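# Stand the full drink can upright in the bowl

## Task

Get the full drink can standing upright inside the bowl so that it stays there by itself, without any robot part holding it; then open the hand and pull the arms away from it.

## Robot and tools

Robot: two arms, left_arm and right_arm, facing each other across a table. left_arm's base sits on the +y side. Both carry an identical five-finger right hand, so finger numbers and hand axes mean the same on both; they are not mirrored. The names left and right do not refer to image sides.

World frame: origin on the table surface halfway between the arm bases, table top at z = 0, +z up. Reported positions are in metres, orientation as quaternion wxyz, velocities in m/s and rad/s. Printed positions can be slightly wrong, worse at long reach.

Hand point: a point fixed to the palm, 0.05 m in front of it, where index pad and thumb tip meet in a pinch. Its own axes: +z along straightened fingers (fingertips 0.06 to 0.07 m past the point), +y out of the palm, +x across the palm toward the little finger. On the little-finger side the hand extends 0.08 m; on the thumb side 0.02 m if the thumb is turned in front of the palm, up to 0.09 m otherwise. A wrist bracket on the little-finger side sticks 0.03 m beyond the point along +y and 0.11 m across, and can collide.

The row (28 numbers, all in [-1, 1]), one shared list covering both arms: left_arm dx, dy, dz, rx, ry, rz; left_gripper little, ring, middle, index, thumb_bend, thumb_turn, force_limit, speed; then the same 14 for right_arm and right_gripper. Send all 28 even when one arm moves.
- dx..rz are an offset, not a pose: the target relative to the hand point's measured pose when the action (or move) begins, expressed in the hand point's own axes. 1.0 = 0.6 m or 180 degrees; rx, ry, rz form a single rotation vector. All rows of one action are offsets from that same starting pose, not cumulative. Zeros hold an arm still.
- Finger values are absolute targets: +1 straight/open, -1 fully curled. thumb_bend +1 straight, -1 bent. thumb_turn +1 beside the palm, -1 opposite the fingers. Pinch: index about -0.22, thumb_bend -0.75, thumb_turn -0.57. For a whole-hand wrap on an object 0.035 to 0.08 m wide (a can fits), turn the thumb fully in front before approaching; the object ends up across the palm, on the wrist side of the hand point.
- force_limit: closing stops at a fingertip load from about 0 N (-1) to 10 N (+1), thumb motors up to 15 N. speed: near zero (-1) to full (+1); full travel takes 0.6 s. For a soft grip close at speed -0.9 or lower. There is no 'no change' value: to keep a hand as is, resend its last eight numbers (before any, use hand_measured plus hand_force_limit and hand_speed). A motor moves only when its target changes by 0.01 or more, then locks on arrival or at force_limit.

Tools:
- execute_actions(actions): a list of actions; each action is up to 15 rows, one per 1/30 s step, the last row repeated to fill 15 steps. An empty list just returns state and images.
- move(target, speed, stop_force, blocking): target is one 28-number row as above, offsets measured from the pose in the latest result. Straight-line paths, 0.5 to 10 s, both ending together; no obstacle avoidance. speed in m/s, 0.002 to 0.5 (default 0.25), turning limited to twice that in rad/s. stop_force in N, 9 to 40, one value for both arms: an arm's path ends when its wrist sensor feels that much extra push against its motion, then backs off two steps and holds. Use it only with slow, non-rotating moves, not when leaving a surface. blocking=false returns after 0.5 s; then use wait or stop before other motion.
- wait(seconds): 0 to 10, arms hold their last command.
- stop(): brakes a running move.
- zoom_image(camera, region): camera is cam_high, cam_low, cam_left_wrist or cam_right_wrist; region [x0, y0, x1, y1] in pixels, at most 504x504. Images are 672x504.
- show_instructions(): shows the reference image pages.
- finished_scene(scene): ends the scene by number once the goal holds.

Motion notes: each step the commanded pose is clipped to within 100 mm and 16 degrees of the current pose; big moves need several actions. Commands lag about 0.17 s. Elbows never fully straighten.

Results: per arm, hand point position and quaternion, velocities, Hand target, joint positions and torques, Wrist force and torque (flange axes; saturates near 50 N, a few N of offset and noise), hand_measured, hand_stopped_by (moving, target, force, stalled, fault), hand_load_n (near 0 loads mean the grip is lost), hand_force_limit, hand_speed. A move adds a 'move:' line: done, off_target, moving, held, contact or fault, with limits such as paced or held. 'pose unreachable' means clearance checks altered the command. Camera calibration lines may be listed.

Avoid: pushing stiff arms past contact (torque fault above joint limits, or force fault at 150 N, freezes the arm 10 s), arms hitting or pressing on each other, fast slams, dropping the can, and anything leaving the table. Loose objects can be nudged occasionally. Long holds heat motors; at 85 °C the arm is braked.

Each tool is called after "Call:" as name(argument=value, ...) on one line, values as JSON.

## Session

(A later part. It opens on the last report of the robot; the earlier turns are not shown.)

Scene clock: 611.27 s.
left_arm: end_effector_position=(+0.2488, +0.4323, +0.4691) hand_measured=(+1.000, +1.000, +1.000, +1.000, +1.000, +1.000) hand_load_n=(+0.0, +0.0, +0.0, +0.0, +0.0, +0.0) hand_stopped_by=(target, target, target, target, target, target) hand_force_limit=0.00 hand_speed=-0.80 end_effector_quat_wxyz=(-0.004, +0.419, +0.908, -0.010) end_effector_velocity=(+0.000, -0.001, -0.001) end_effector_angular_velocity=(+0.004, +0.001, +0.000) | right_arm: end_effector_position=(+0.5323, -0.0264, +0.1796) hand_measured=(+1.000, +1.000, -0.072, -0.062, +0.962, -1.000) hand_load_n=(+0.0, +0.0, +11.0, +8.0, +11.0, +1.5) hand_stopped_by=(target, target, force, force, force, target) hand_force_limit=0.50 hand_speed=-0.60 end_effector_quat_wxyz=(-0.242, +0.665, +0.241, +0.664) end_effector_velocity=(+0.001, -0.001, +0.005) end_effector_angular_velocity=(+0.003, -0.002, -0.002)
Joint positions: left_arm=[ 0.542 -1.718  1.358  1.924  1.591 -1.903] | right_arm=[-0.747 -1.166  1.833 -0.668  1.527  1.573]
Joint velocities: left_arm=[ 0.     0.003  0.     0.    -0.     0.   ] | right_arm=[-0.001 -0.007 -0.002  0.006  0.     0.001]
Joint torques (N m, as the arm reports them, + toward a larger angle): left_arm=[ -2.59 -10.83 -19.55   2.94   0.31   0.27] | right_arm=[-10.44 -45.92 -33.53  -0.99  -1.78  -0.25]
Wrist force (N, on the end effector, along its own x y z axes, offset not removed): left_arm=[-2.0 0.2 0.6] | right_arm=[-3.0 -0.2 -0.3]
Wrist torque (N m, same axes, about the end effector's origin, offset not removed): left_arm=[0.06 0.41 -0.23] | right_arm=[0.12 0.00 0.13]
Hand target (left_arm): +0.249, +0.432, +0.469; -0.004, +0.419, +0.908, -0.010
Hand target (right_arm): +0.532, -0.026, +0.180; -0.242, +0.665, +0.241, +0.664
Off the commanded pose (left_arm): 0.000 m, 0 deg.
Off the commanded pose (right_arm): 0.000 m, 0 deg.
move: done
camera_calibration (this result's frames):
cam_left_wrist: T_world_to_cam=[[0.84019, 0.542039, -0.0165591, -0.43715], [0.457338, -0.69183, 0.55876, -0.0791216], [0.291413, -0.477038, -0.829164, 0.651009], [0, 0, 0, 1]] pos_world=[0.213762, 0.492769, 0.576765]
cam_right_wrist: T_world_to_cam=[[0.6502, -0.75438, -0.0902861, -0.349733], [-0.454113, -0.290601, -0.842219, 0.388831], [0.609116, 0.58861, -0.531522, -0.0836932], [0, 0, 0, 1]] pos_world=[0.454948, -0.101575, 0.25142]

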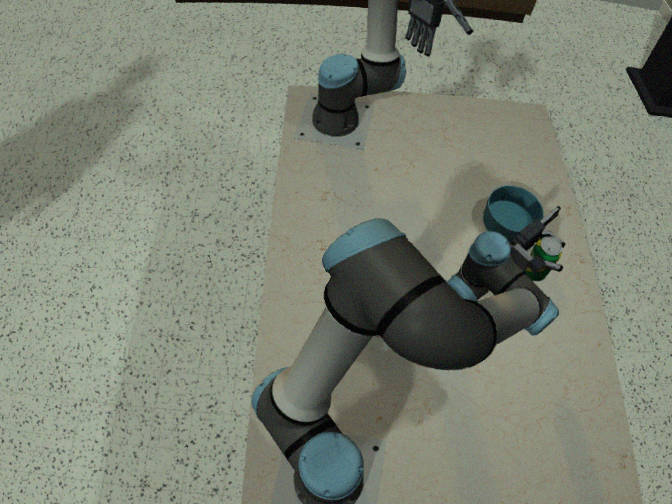

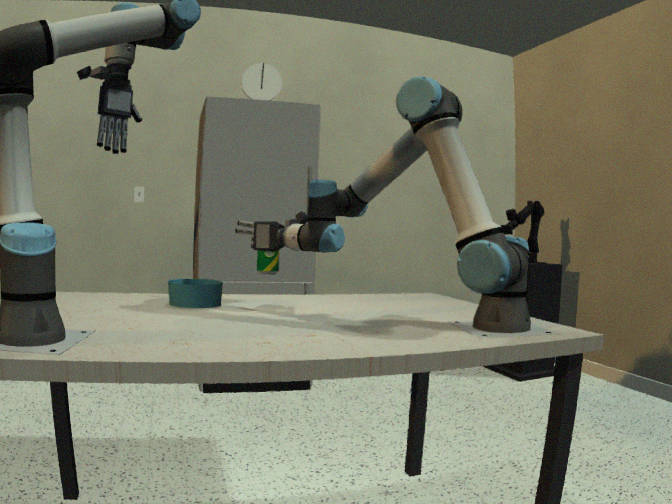

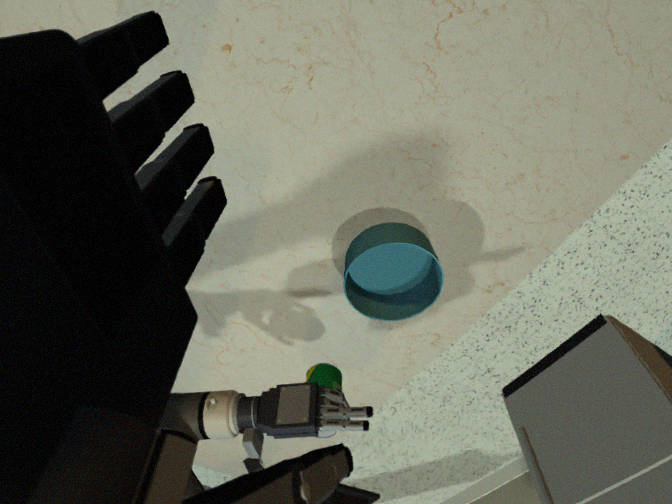

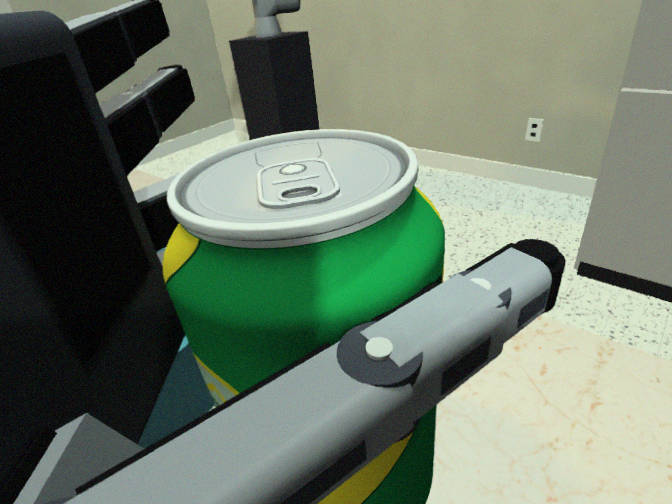

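Call:
move(target=[0,0,0,0,0,0,1,1,1,1,1,1,0,-0.8, 0,-0.2773,0.2669,0,0,0,1,1,-1,-1,-1,-1,0.5,-0.6], speed=0.2)

Scene clock: 621.80 s.
left_arm: end_effector_position=(+0.2488, +0.4323, +0.4691) hand_measured=(+1.000, +1.000, +1.000, +1.000, +1.000, +1.000) hand_load_n=(+0.0, +0.0, +0.0, +0.0, +0.0, +0.0) hand_stopped_by=(target, target, target, target, target, target) hand_force_limit=0.00 hand_speed=-0.80 end_effector_quat_wxyz=(-0.004, +0.419, +0.908, -0.010) end_effector_velocity=(-0.000, -0.000, +0.000) end_effector_angular_velocity=(-0.001, -0.001, -0.003) | right_arm: end_effector_position=(+0.5482, +0.2037, +0.1797) hand_measured=(+1.000, +1.000, -0.072, -0.062, +0.962, -1.000) hand_load_n=(+0.0, +0.0, +11.0, +8.0, +11.0, +1.5) hand_stopped_by=(target, target, force, force, force, target) hand_force_limit=0.50 hand_speed=-0.60 end_effector_quat_wxyz=(-0.243, +0.665, +0.241, +0.664) end_effector_velocity=(+0.001, +0.002, -0.000) end_effector_angular_velocity=(-0.001, +0.002, -0.000)
Joint positions: left_arm=[ 0.542 -1.718  1.358  1.924  1.591 -1.903] | right_arm=[-0.486 -0.727  1.077 -0.35   1.789  1.573]
Joint velocities: left_arm=[-0.002 -0.001 -0.001  0.    -0.001  0.001] | right_arm=[ 0.001  0.007 -0.014  0.01   0.002  0.002]
Joint torques (N m, as the arm reports them, + toward a larger angle): left_arm=[ -3.05 -10.99 -20.17   2.98   0.14   0.33] | right_arm=[  8.85 -53.91 -38.73  -1.09   2.36   1.1 ]
Wrist force (N, on the end effector, along its own x y z axes, offset not removed): left_arm=[-0.7 0.3 1.3] | right_arm=[-3.5 -2.8 0.9]
Wrist torque (N m, same axes, about the end effector's origin, offset not removed): left_arm=[0.14 0.24 -0.13] | right_arm=[-0.13 -0.11 -0.02]
Hand target (left_arm): +0.249, +0.432, +0.469; -0.004, +0.419, +0.908, -0.010
Hand target (right_arm): +0.548, +0.204, +0.180; -0.242, +0.665, +0.241, +0.664
Off the commanded pose (left_arm): 0.000 m, 0 deg.
Off the commanded pose (right_arm): 0.000 m, 0 deg.
move: done
camera_calibration (this result's frames):
cam_left_wrist: T_world_to_cam=[[0.84019, 0.542039, -0.0165591, -0.43715], [0.457338, -0.69183, 0.55876, -0.0791218], [0.291413, -0.477038, -0.829164, 0.651009], [0, 0, 0, 1]] pos_world=[0.213762, 0.492769, 0.576765]
cam_right_wrist: T_world_to_cam=[[0.650338, -0.754215, -0.0906668, -0.186476], [-0.45415, -0.290346, -0.842287, 0.463018], [0.608941, 0.588947, -0.53135, -0.228738], [0, 0, 0, 1]] pos_world=[0.47084, 0.128507, 0.251547]

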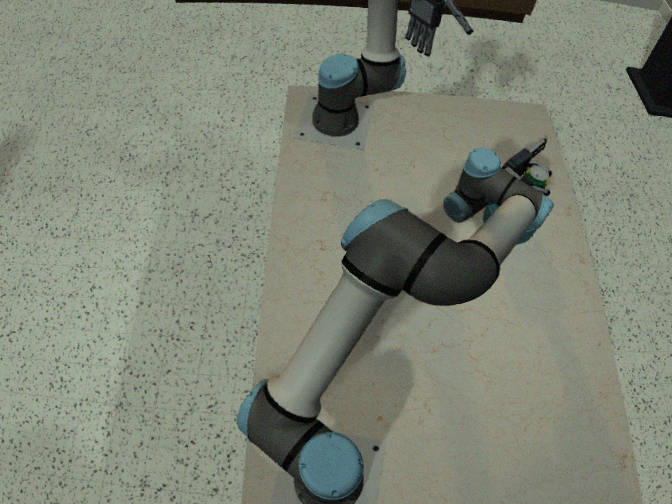

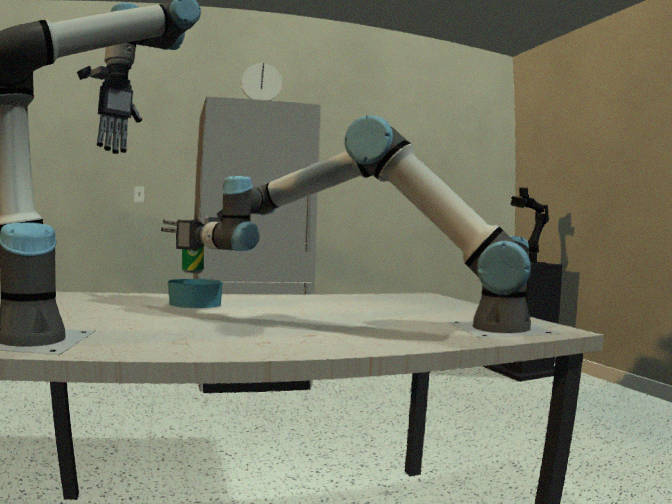

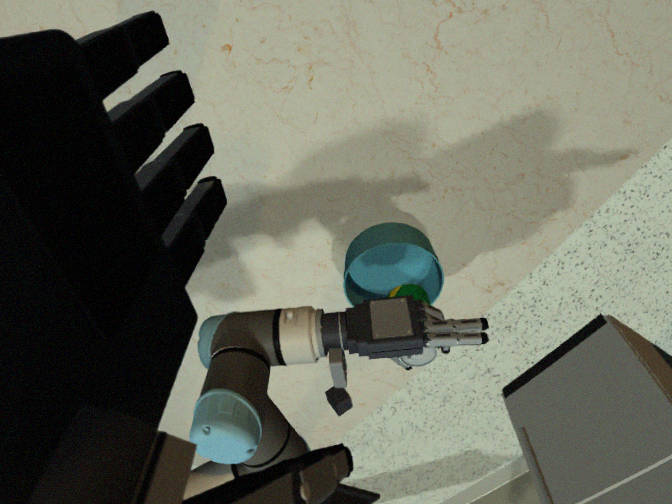

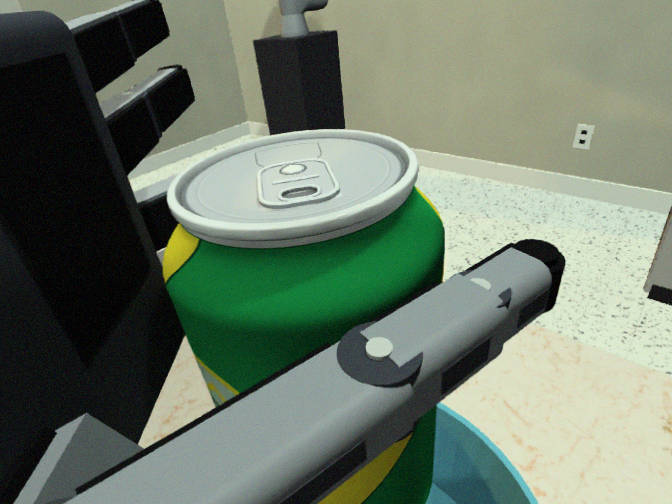

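Call:
zoom_image(camera="cam_low", region=[130, 190, 290, 320])

Call:
zoom_image(camera="cam_left_wrist", region=[300, 200, 520, 400])

Region (130, 190, 290, 320) of cam_low's 672x504 image, scaled by 3.150, with more detail than that image has; it fills the top 410 rows of this view, and the rest is white.

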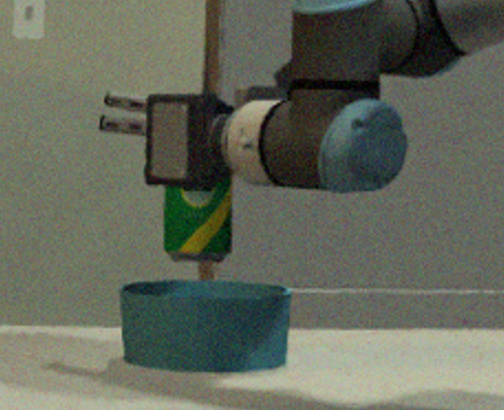

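Region (300, 200, 520, 400) of cam_left_wrist's 672x504 image, scaled by 2.291, with more detail than that image has; it fills the top 458 rows of this view, and the rest is white.

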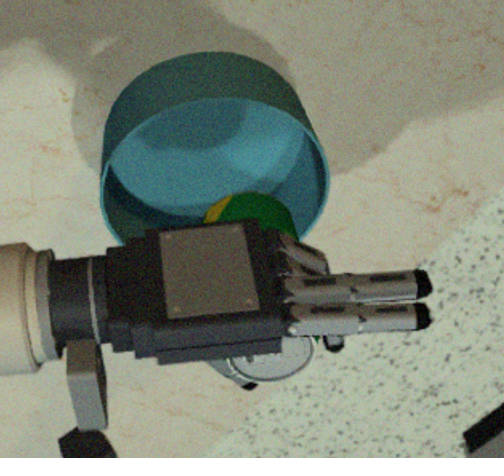

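Call:
zoom_image(camera="cam_right_wrist", region=[380, 330, 620, 504])

Call:
zoom_image(camera="cam_high", region=[430, 120, 600, 270])

Region (380, 330, 620, 504) of cam_right_wrist's 672x504 image, scaled by 2.100, with more detail than that image has; it fills the top 365 rows of this view, and the rest is white.

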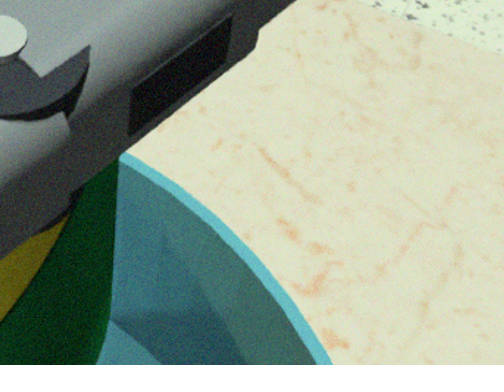

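Region (430, 120, 600, 270) of cam_high's 672x504 image, scaled by 2.965, with more detail than that image has; it fills the top 445 rows of this view, and the rest is white.

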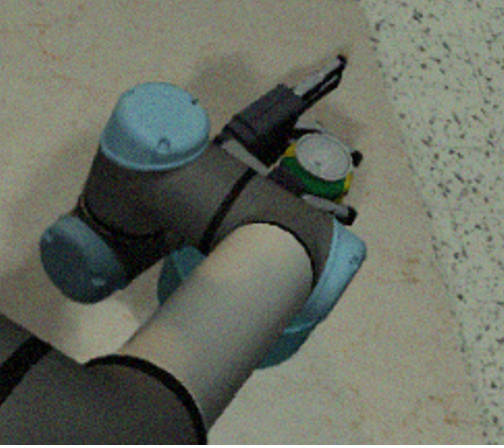

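Call:
zoom_image(camera="cam_low", region=[155, 210, 255, 315])

Region (155, 210, 255, 315) of cam_low's 672x504 image, scaled by 4.800, with more detail than that image has; it fills the left 480 columns of this view, and the rest is white.

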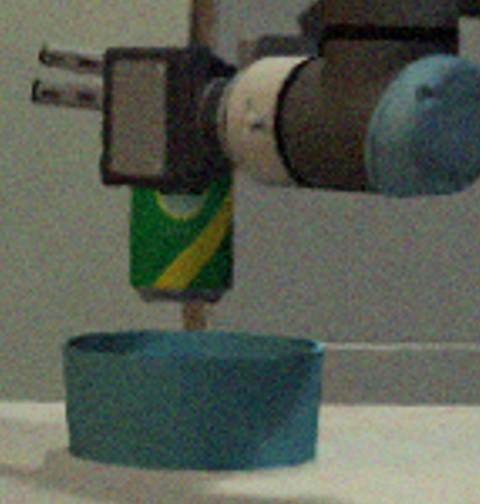

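Call:
move(target=[0,0,0,0,0,0,1,1,1,1,1,1,0,-0.8, -0.128,0,0,0,0,0,1,1,-1,-1,-1,-1,0.5,-0.6], speed=0.08)

Scene clock: 686.73 s.
left_arm: end_effector_position=(+0.2488, +0.4323, +0.4691) hand_measured=(+1.000, +1.000, +1.000, +1.000, +1.000, +1.000) hand_load_n=(+0.0, +0.0, +0.0, +0.0, +0.0, +0.0) hand_stopped_by=(target, target, target, target, target, target) hand_force_limit=0.00 hand_speed=-0.80 end_effector_quat_wxyz=(-0.004, +0.419, +0.908, -0.010) end_effector_velocity=(+0.000, +0.001, +0.000) end_effector_angular_velocity=(+0.000, -0.001, +0.002) | right_arm: end_effector_position=(+0.5480, +0.2038, +0.1032) hand_measured=(+1.000, +1.000, -0.072, -0.062, +0.962, -1.000) hand_load_n=(+0.0, +0.0, +11.0, +8.0, +11.0, +1.5) hand_stopped_by=(target, target, force, force, force, target) hand_force_limit=0.50 hand_speed=-0.60 end_effector_quat_wxyz=(-0.243, +0.665, +0.241, +0.664) end_effector_velocity=(+0.000, -0.000, -0.001) end_effector_angular_velocity=(-0.000, -0.002, -0.001)
Joint positions: left_arm=[ 0.542 -1.718  1.358  1.924  1.591 -1.903] | right_arm=[-0.485 -0.645  1.134 -0.489  1.789  1.573]
Joint velocities: left_arm=[ 0.001 -0.001  0.001  0.    -0.001 -0.001] | right_arm=[-0.     0.002  0.001 -0.004  0.001 -0.002]
Joint torques (N m, as the arm reports them, + toward a larger angle): left_arm=[ -2.84 -10.94 -20.14   2.8    0.26   0.28] | right_arm=[  6.26 -55.34 -13.91  -3.69  -1.4   -1.71]
Wrist force (N, on the end effector, along its own x y z axes, offset not removed): left_arm=[0.4 2.2 2.4] | right_arm=[-4.6 0.6 0.0]
Wrist torque (N m, same axes, about the end effector's origin, offset not removed): left_arm=[0.26 0.04 0.05] | right_arm=[0.26 0.08 0.09]
Hand target (left_arm): +0.249, +0.432, +0.469; -0.004, +0.419, +0.908, -0.010
Hand target (right_arm): +0.548, +0.204, +0.103; -0.243, +0.665, +0.241, +0.664
Off the commanded pose (left_arm): 0.000 m, 0 deg.
Off the commanded pose (right_arm): 0.000 m, 0 deg.
move: done
camera_calibration (this result's frames):
cam_left_wrist: T_world_to_cam=[[0.84019, 0.542039, -0.0165589, -0.43715], [0.457338, -0.69183, 0.55876, -0.0791217], [0.291413, -0.477038, -0.829164, 0.651009], [0, 0, 0, 1]] pos_world=[0.213762, 0.492769, 0.576765]
cam_right_wrist: T_world_to_cam=[[0.650222, -0.754304, -0.0907526, -0.193153], [-0.454245, -0.290229, -0.842276, 0.398507], [0.608993, 0.58889, -0.531352, -0.26935], [0, 0, 0, 1]] pos_world=[0.470645, 0.12858, 0.175004]

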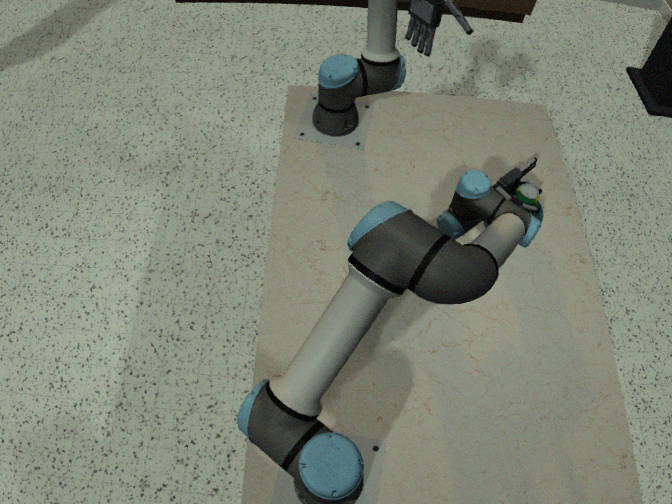

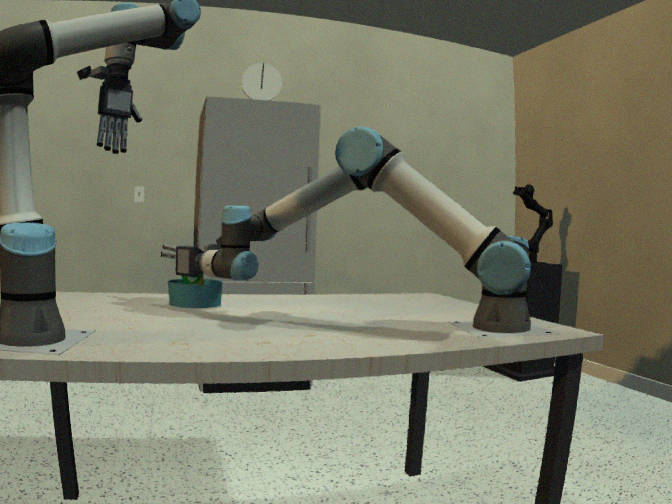

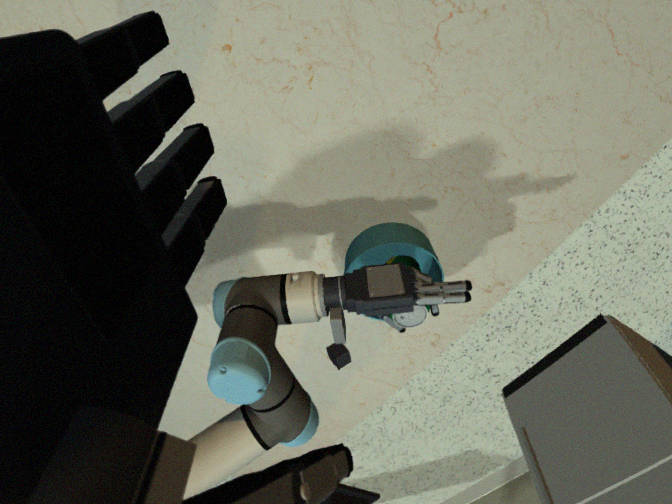

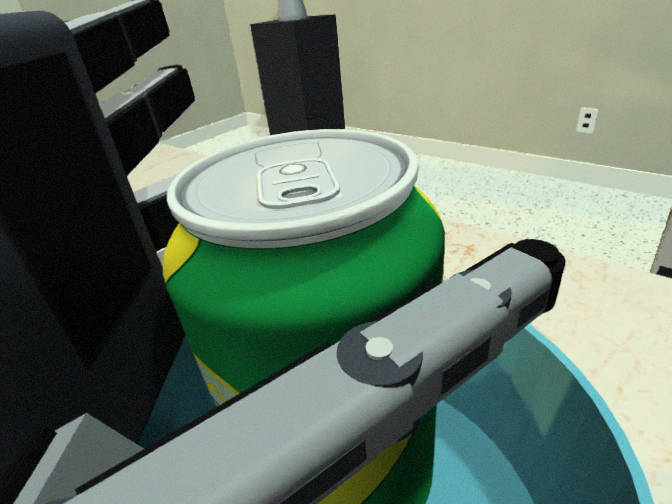

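Call:
zoom_image(camera="cam_low", region=[150, 230, 270, 320])

Region (150, 230, 270, 320) of cam_low's 672x504 image, scaled by 4.200, with more detail than that image has; it fills the top 378 rows of this view, and the rest is white.

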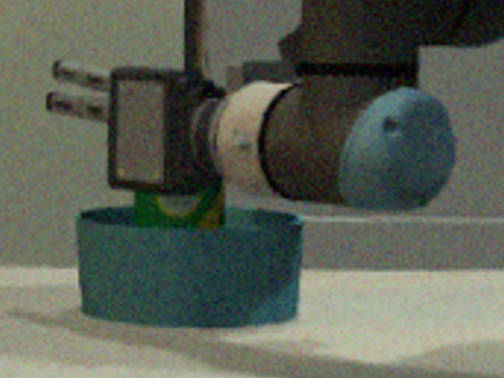

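Call:
move(target=[0,0,0,0,0,0,1,1,1,1,1,1,0,-0.8, -0.032,0,0,0,0,0,1,1,-1,-1,-1,-1,0.5,-0.6], speed=0.011, stop_force=9)

Scene clock: 693.17 s.
left_arm: end_effector_position=(+0.2488, +0.4323, +0.4691) hand_measured=(+1.000, +1.000, +1.000, +1.000, +1.000, +1.000) hand_load_n=(+0.0, +0.0, +0.0, +0.0, +0.0, +0.0) hand_stopped_by=(target, target, target, target, target, target) hand_force_limit=0.00 hand_speed=-0.80 end_effector_quat_wxyz=(-0.004, +0.419, +0.908, -0.010) end_effector_velocity=(+0.000, -0.000, -0.000) end_effector_angular_velocity=(+0.000, +0.000, +0.000) | right_arm: end_effector_position=(+0.5480, +0.2038, +0.0888) hand_measured=(+1.000, +1.000, -0.072, -0.062, +0.962, -1.000) hand_load_n=(+0.0, +0.0, +11.0, +7.5, +11.0, -3.5) hand_stopped_by=(target, target, force, force, force, target) hand_force_limit=0.50 hand_speed=-0.60 end_effector_quat_wxyz=(-0.243, +0.665, +0.241, +0.664) end_effector_velocity=(-0.001, -0.000, +0.001) end_effector_angular_velocity=(-0.003, +0.003, +0.000)
Joint positions: left_arm=[ 0.542 -1.718  1.358  1.924  1.591 -1.903] | right_arm=[-0.485 -0.627  1.14  -0.513  1.789  1.573]
Joint velocities: left_arm=[ 0.     0.001 -0.    -0.    -0.     0.   ] | right_arm=[ 0.001 -0.003  0.     0.007  0.001  0.001]
Joint torques (N m, as the arm reports them, + toward a larger angle): left_arm=[ -2.63 -10.81 -20.14   2.79   0.23   0.49] | right_arm=[  8.82 -56.81 -13.99   1.74   0.66   2.04]
Wrist force (N, on the end effector, along its own x y z axes, offset not removed): left_arm=[0.1 1.5 2.1] | right_arm=[10.5 3.9 -0.2]
Wrist torque (N m, same axes, about the end effector's origin, offset not removed): left_arm=[0.19 0.10 0.06] | right_arm=[0.44 -0.25 0.21]
Hand target (left_arm): +0.249, +0.432, +0.469; -0.004, +0.419, +0.908, -0.010
Hand target (right_arm): +0.548, +0.204, +0.089; -0.243, +0.665, +0.241, +0.664
Off the commanded pose (left_arm): 0.000 m, 0 deg.
Off the commanded pose (right_arm): 0.005 m, 0 deg.
move: contact (right_arm)
camera_calibration (this result's frames):
cam_left_wrist: T_world_to_cam=[[0.84019, 0.542039, -0.016559, -0.43715], [0.457338, -0.69183, 0.55876, -0.0791218], [0.291414, -0.477038, -0.829164, 0.651009], [0, 0, 0, 1]] pos_world=[0.213762, 0.492769, 0.576765]
cam_right_wrist: T_world_to_cam=[[0.650169, -0.754355, -0.0907127, -0.194417], [-0.45417, -0.29015, -0.842344, 0.386338], [0.609106, 0.588865, -0.531252, -0.277049], [0, 0, 0, 1]] pos_world=[0.470619, 0.128581, 0.160611]

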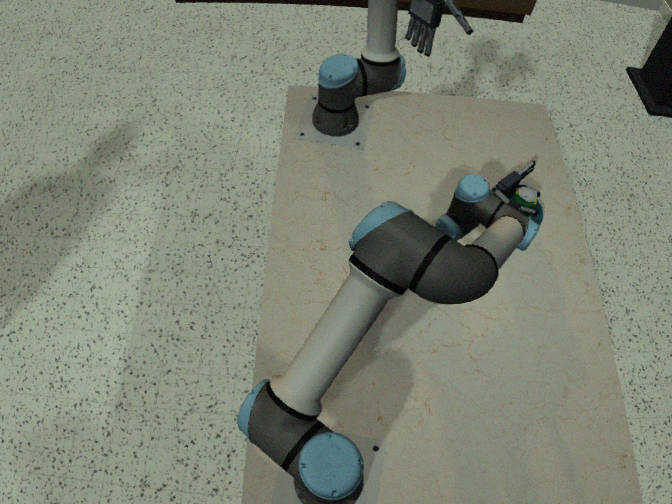

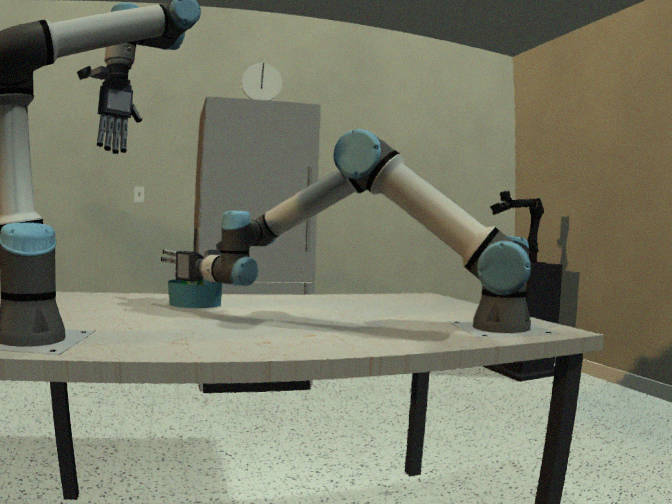

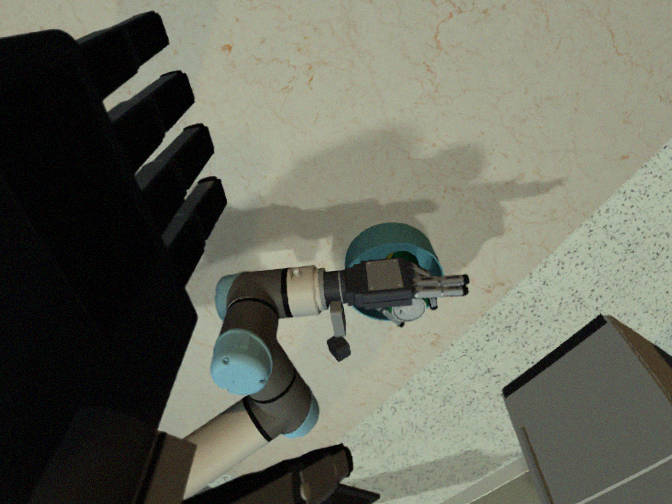

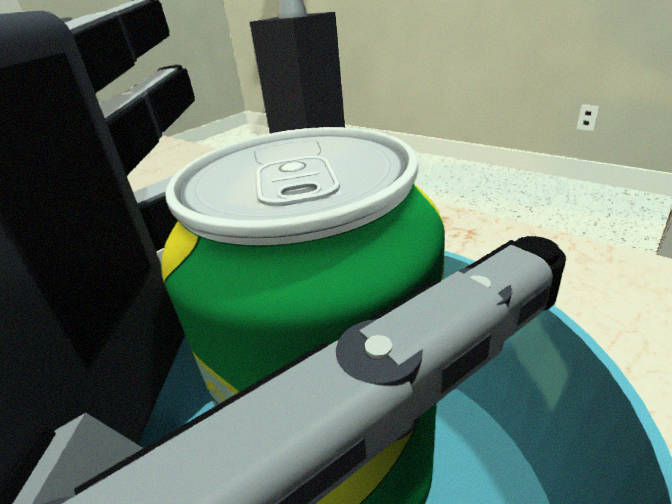

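Call:
execute_actions(actions=[[[0,0,0,0,0,0,1,1,1,1,1,1,0,-0.8, 0.002,0,0,0,0,0,1,1,1,1,1,-1,0.5,0.3]],[[0,0,0,0,0,0,1,1,1,1,1,1,0,-0.8, 0.001,-0.001,-0.002,0,0,0,1,1,1,1,1,-1,0.5,0.3],[0,0,0,0,0,0,1,1,1,1,1,1,0,-0.8, 0.002,-0.002,-0.004,0,0,0,1,1,1,1,1,-1,0.5,0.3],[0,0,0,0,0,0,1,1,1,1,1,1,0,-0.8, 0.003,-0.003,-0.006,0,0,0,1,1,1,1,1,-1,0.5,0.3],[0,0,0,0,0,0,1,1,1,1,1,1,0,-0.8, 0.004,-0.004,-0.008,0,0,0,1,1,1,1,1,-1,0.5,0.3],[0,0,0,0,0,0,1,1,1,1,1,1,0,-0.8, 0.005,-0.005,-0.010,0,0,0,1,1,1,1,1,-1,0.5,0.3],[0,0,0,0,0,0,1,1,1,1,1,1,0,-0.8, 0.007,-0.005,-0.012,0,0,0,1,1,1,1,1,-1,0.5,0.3],[0,0,0,0,0,0,1,1,1,1,1,1,0,-0.8, 0.009,-0.005,-0.013,0,0,0,1,1,1,1,1,-1,0.5,0.3]]])

Scene clock: 705.43 s.
left_arm: end_effector_position=(+0.2488, +0.4323, +0.4691) hand_measured=(+1.000, +1.000, +1.000, +1.000, +1.000, +1.000) hand_load_n=(+0.0, +0.0, +0.0, +0.0, +0.0, +0.0) hand_stopped_by=(target, target, target, target, target, target) hand_force_limit=0.00 hand_speed=-0.80 end_effector_quat_wxyz=(-0.004, +0.419, +0.908, -0.010) end_effector_velocity=(+0.000, +0.000, +0.000) end_effector_angular_velocity=(+0.000, -0.001, -0.000) | right_arm: end_effector_position=(+0.5404, +0.2013, +0.0951) hand_measured=(+1.000, +1.000, +1.000, +1.000, +1.000, -1.000) hand_load_n=(+0.0, +0.0, +0.0, +0.0, +0.0, +0.0) hand_stopped_by=(target, target, target, target, target, target) hand_force_limit=0.50 hand_speed=0.30 end_effector_quat_wxyz=(-0.243, +0.665, +0.241, +0.664) end_effector_velocity=(-0.003, -0.002, +0.002) end_effector_angular_velocity=(-0.003, -0.001, -0.002)
Joint positions: left_arm=[ 0.542 -1.718  1.358  1.924  1.591 -1.903] | right_arm=[-0.479 -0.648  1.163 -0.515  1.796  1.573]
Joint velocities: left_arm=[-0.001 -0.    -0.     0.    -0.001 -0.001] | right_arm=[ 0.002 -0.009  0.012 -0.002  0.003 -0.003]
Joint torques (N m, as the arm reports them, + toward a larger angle): left_arm=[ -2.75 -11.47 -20.05   2.76   0.27   0.36] | right_arm=[  7.8  -63.72 -10.37  -2.67   2.27  -0.96]
Wrist force (N, on the end effector, along its own x y z axes, offset not removed): left_arm=[-0.5 2.0 2.9] | right_arm=[-3.1 1.1 -0.7]
Wrist torque (N m, same axes, about the end effector's origin, offset not removed): left_arm=[0.22 0.19 -0.05] | right_arm=[0.26 0.63 -0.15]
Hand target (left_arm): +0.249, +0.432, +0.469; -0.004, +0.419, +0.908, -0.010
Hand target (right_arm): +0.540, +0.201, +0.095; -0.243, +0.665, +0.241, +0.664
Off the commanded pose (left_arm): 0.000 m, 0 deg.
Off the commanded pose (right_arm): 0.000 m, 0 deg.
Step readings (end_effector_position; steps 1 to 15: 1st action; 16 to 30: 2nd action):
0: left_arm (+0.2488, +0.4323, +0.4691) | right_arm (+0.5480, +0.2038, +0.0893)
1: left_arm (+0.2488, +0.4323, +0.4691) | right_arm (+0.5480, +0.2038, +0.0893)
2: left_arm (+0.2488, +0.4323, +0.4691) | right_arm (+0.5480, +0.2038, +0.0894)
4: left_arm (+0.2488, +0.4323, +0.4691) | right_arm (+0.5480, +0.2038, +0.0898)
8: left_arm (+0.2488, +0.4323, +0.4691) | right_arm (+0.5480, +0.2038, +0.0899)
15: left_arm (+0.2488, +0.4323, +0.4691) | right_arm (+0.5480, +0.2038, +0.0900)
16: left_arm (+0.2488, +0.4323, +0.4691) | right_arm (+0.5480, +0.2038, +0.0900)
17: left_arm (+0.2488, +0.4323, +0.4691) | right_arm (+0.5478, +0.2038, +0.0903)
19: left_arm (+0.2488, +0.4323, +0.4691) | right_arm (+0.5467, +0.2036, +0.0909)
23: left_arm (+0.2488, +0.4323, +0.4691) | right_arm (+0.5430, +0.2025, +0.0929)
30: end_effector_position above
camera_calibration (this result's frames):
cam_left_wrist: T_world_to_cam=[[0.84019, 0.542039, -0.0165588, -0.43715], [0.457338, -0.69183, 0.55876, -0.0791217], [0.291414, -0.477037, -0.829164, 0.651009], [0, 0, 0, 1]] pos_world=[0.213762, 0.492769, 0.576765]
cam_right_wrist: T_world_to_cam=[[0.65022, -0.75431, -0.0907262, -0.190863], [-0.454144, -0.290159, -0.842354, 0.387485], [0.609071, 0.588918, -0.531233, -0.26761], [0, 0, 0, 1]] pos_world=[0.463071, 0.126063, 0.16692]

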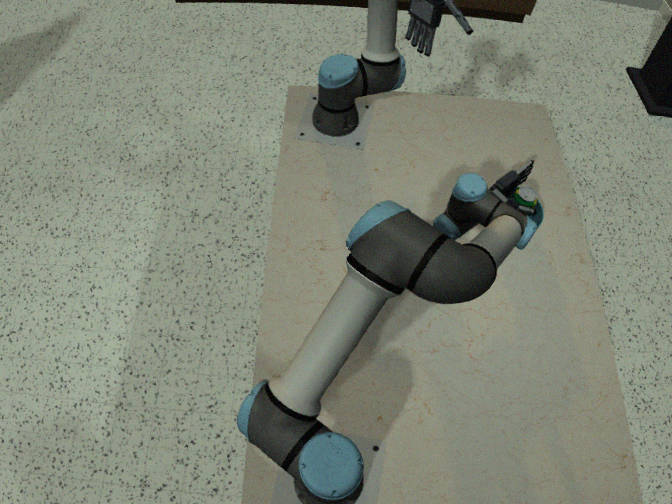

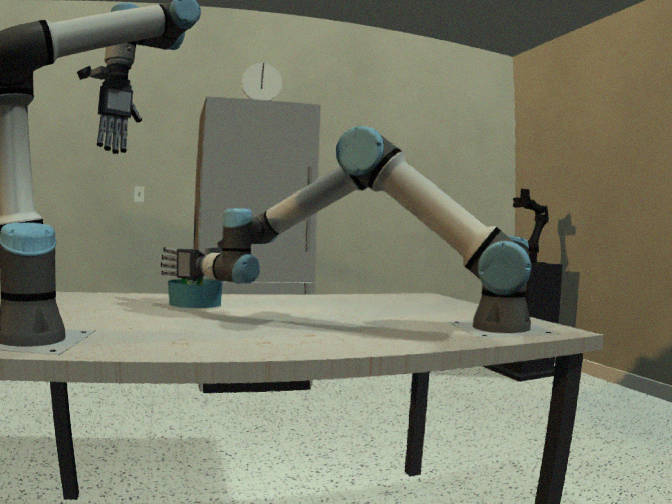

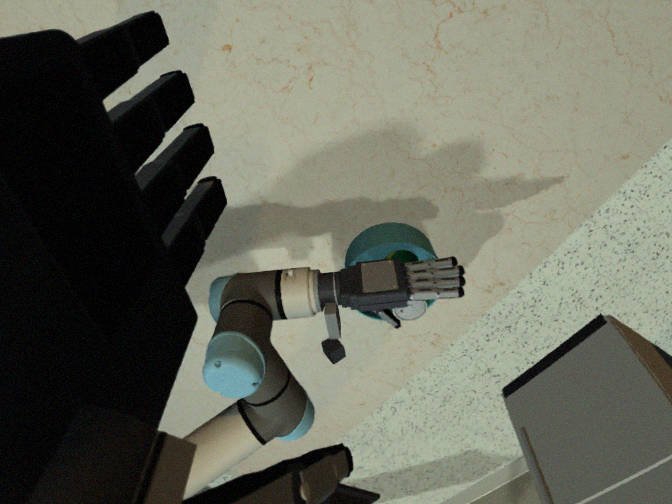

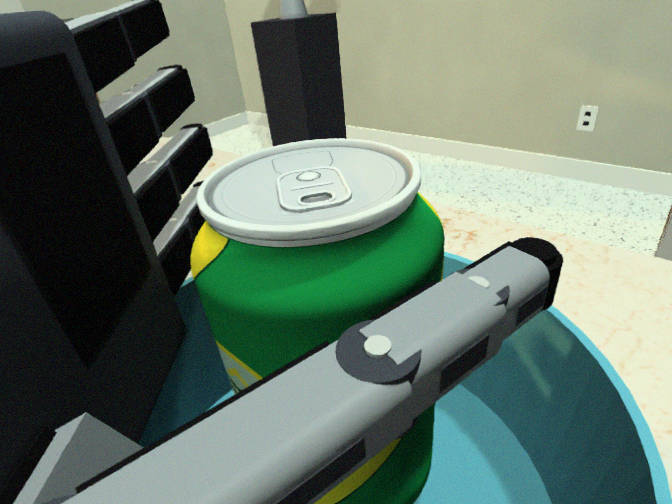

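Call:
move(target=[0,0,0,0,0,0,1,1,1,1,1,1,0,-0.8, 0.27,0,-0.22,0,0,0,1,1,1,1,1,-1,0.5,0.3], speed=0.3)

Scene clock: 709.97 s.
left_arm: end_effector_position=(+0.2488, +0.4323, +0.4691) hand_measured=(+1.000, +1.000, +1.000, +1.000, +1.000, +1.000) hand_load_n=(+0.0, +0.0, +0.0, +0.0, +0.0, +0.0) hand_stopped_by=(target, target, target, target, target, target) hand_force_limit=0.00 hand_speed=-0.80 end_effector_quat_wxyz=(-0.004, +0.419, +0.908, -0.010) end_effector_velocity=(+0.000, -0.000, +0.000) end_effector_angular_velocity=(-0.001, -0.001, -0.000) | right_arm: end_effector_position=(+0.4397, +0.1165, +0.2571) hand_measured=(+1.000, +1.000, +1.000, +1.000, +1.000, -1.000) hand_load_n=(+0.0, +0.0, +0.0, +0.0, +0.0, +0.0) hand_stopped_by=(target, target, target, target, target, target) hand_force_limit=0.50 hand_speed=0.30 end_effector_quat_wxyz=(-0.243, +0.665, +0.241, +0.664) end_effector_velocity=(-0.000, -0.001, +0.001) end_effector_angular_velocity=(-0.001, +0.000, -0.001)
Joint positions: left_arm=[ 0.542 -1.718  1.358  1.924  1.591 -1.903] | right_arm=[-0.426 -1.087  1.483 -0.395  1.848  1.573]
Joint velocities: left_arm=[-0.001 -0.    -0.001 -0.    -0.001 -0.001] | right_arm=[-0.    -0.003  0.003  0.001  0.    -0.   ]
Joint torques (N m, as the arm reports them, + toward a larger angle): left_arm=[ -2.82 -10.97 -19.96   2.83   0.33   0.3 ] | right_arm=[  7.18 -50.5  -11.77   0.1    2.32   0.81]
Wrist force (N, on the end effector, along its own x y z axes, offset not removed): left_arm=[-0.8 0.8 3.4] | right_arm=[-1.1 -2.7 2.0]
Wrist torque (N m, same axes, about the end effector's origin, offset not removed): left_arm=[0.09 0.17 -0.12] | right_arm=[-0.42 0.12 0.01]
Hand target (left_arm): +0.249, +0.432, +0.469; -0.004, +0.419, +0.908, -0.010
Hand target (right_arm): +0.440, +0.116, +0.257; -0.243, +0.665, +0.241, +0.664
Off the commanded pose (left_arm): 0.000 m, 0 deg.
Off the commanded pose (right_arm): 0.000 m, 0 deg.
move: done
camera_calibration (this result's frames):
cam_left_wrist: T_world_to_cam=[[0.84019, 0.542039, -0.0165589, -0.43715], [0.457338, -0.69183, 0.55876, -0.0791216], [0.291414, -0.477037, -0.829164, 0.651009], [0, 0, 0, 1]] pos_world=[0.213762, 0.49277, 0.576765]
cam_right_wrist: T_world_to_cam=[[0.650205, -0.754324, -0.0907123, -0.174633], [-0.454167, -0.290183, -0.842334, 0.453621], [0.609069, 0.588889, -0.531268, -0.0702394], [0, 0, 0, 1]] pos_world=[0.362347, 0.0412666, 0.328943]

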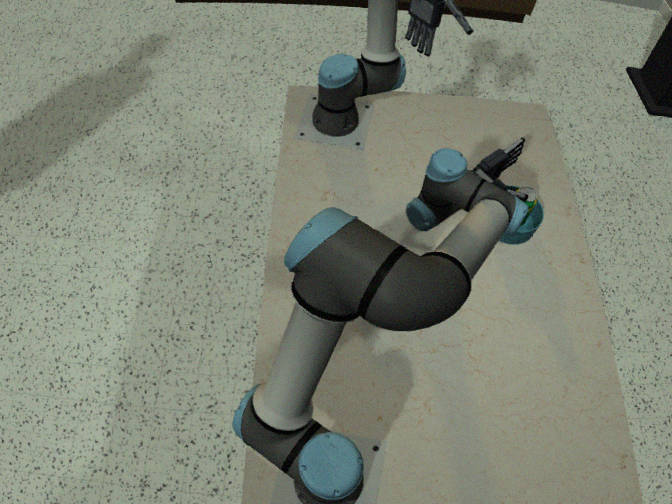

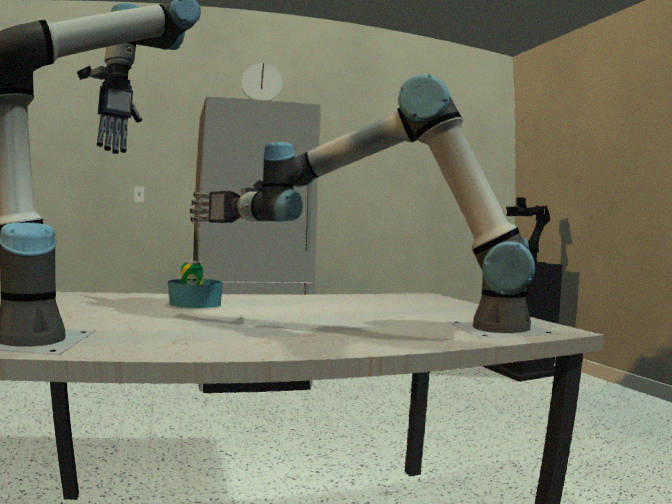

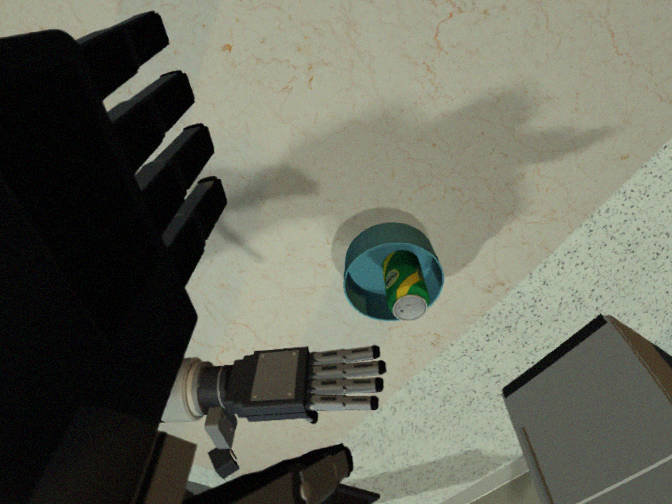

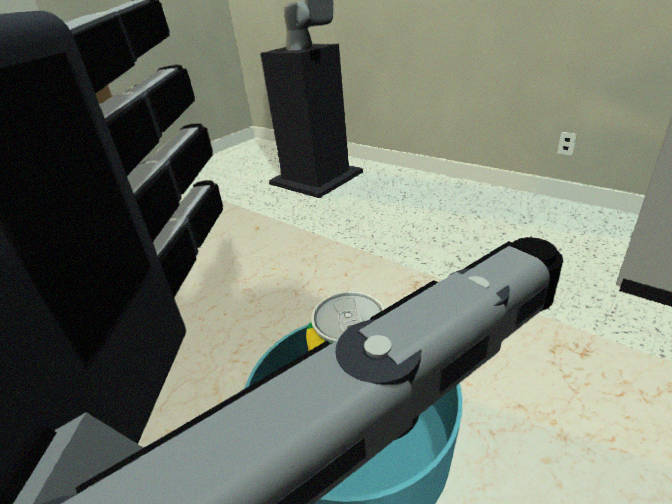

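The can is standing upright in the bowl and the hand is clear.

Call:
finished_scene(scene=2)

The scene is finished: the task was done.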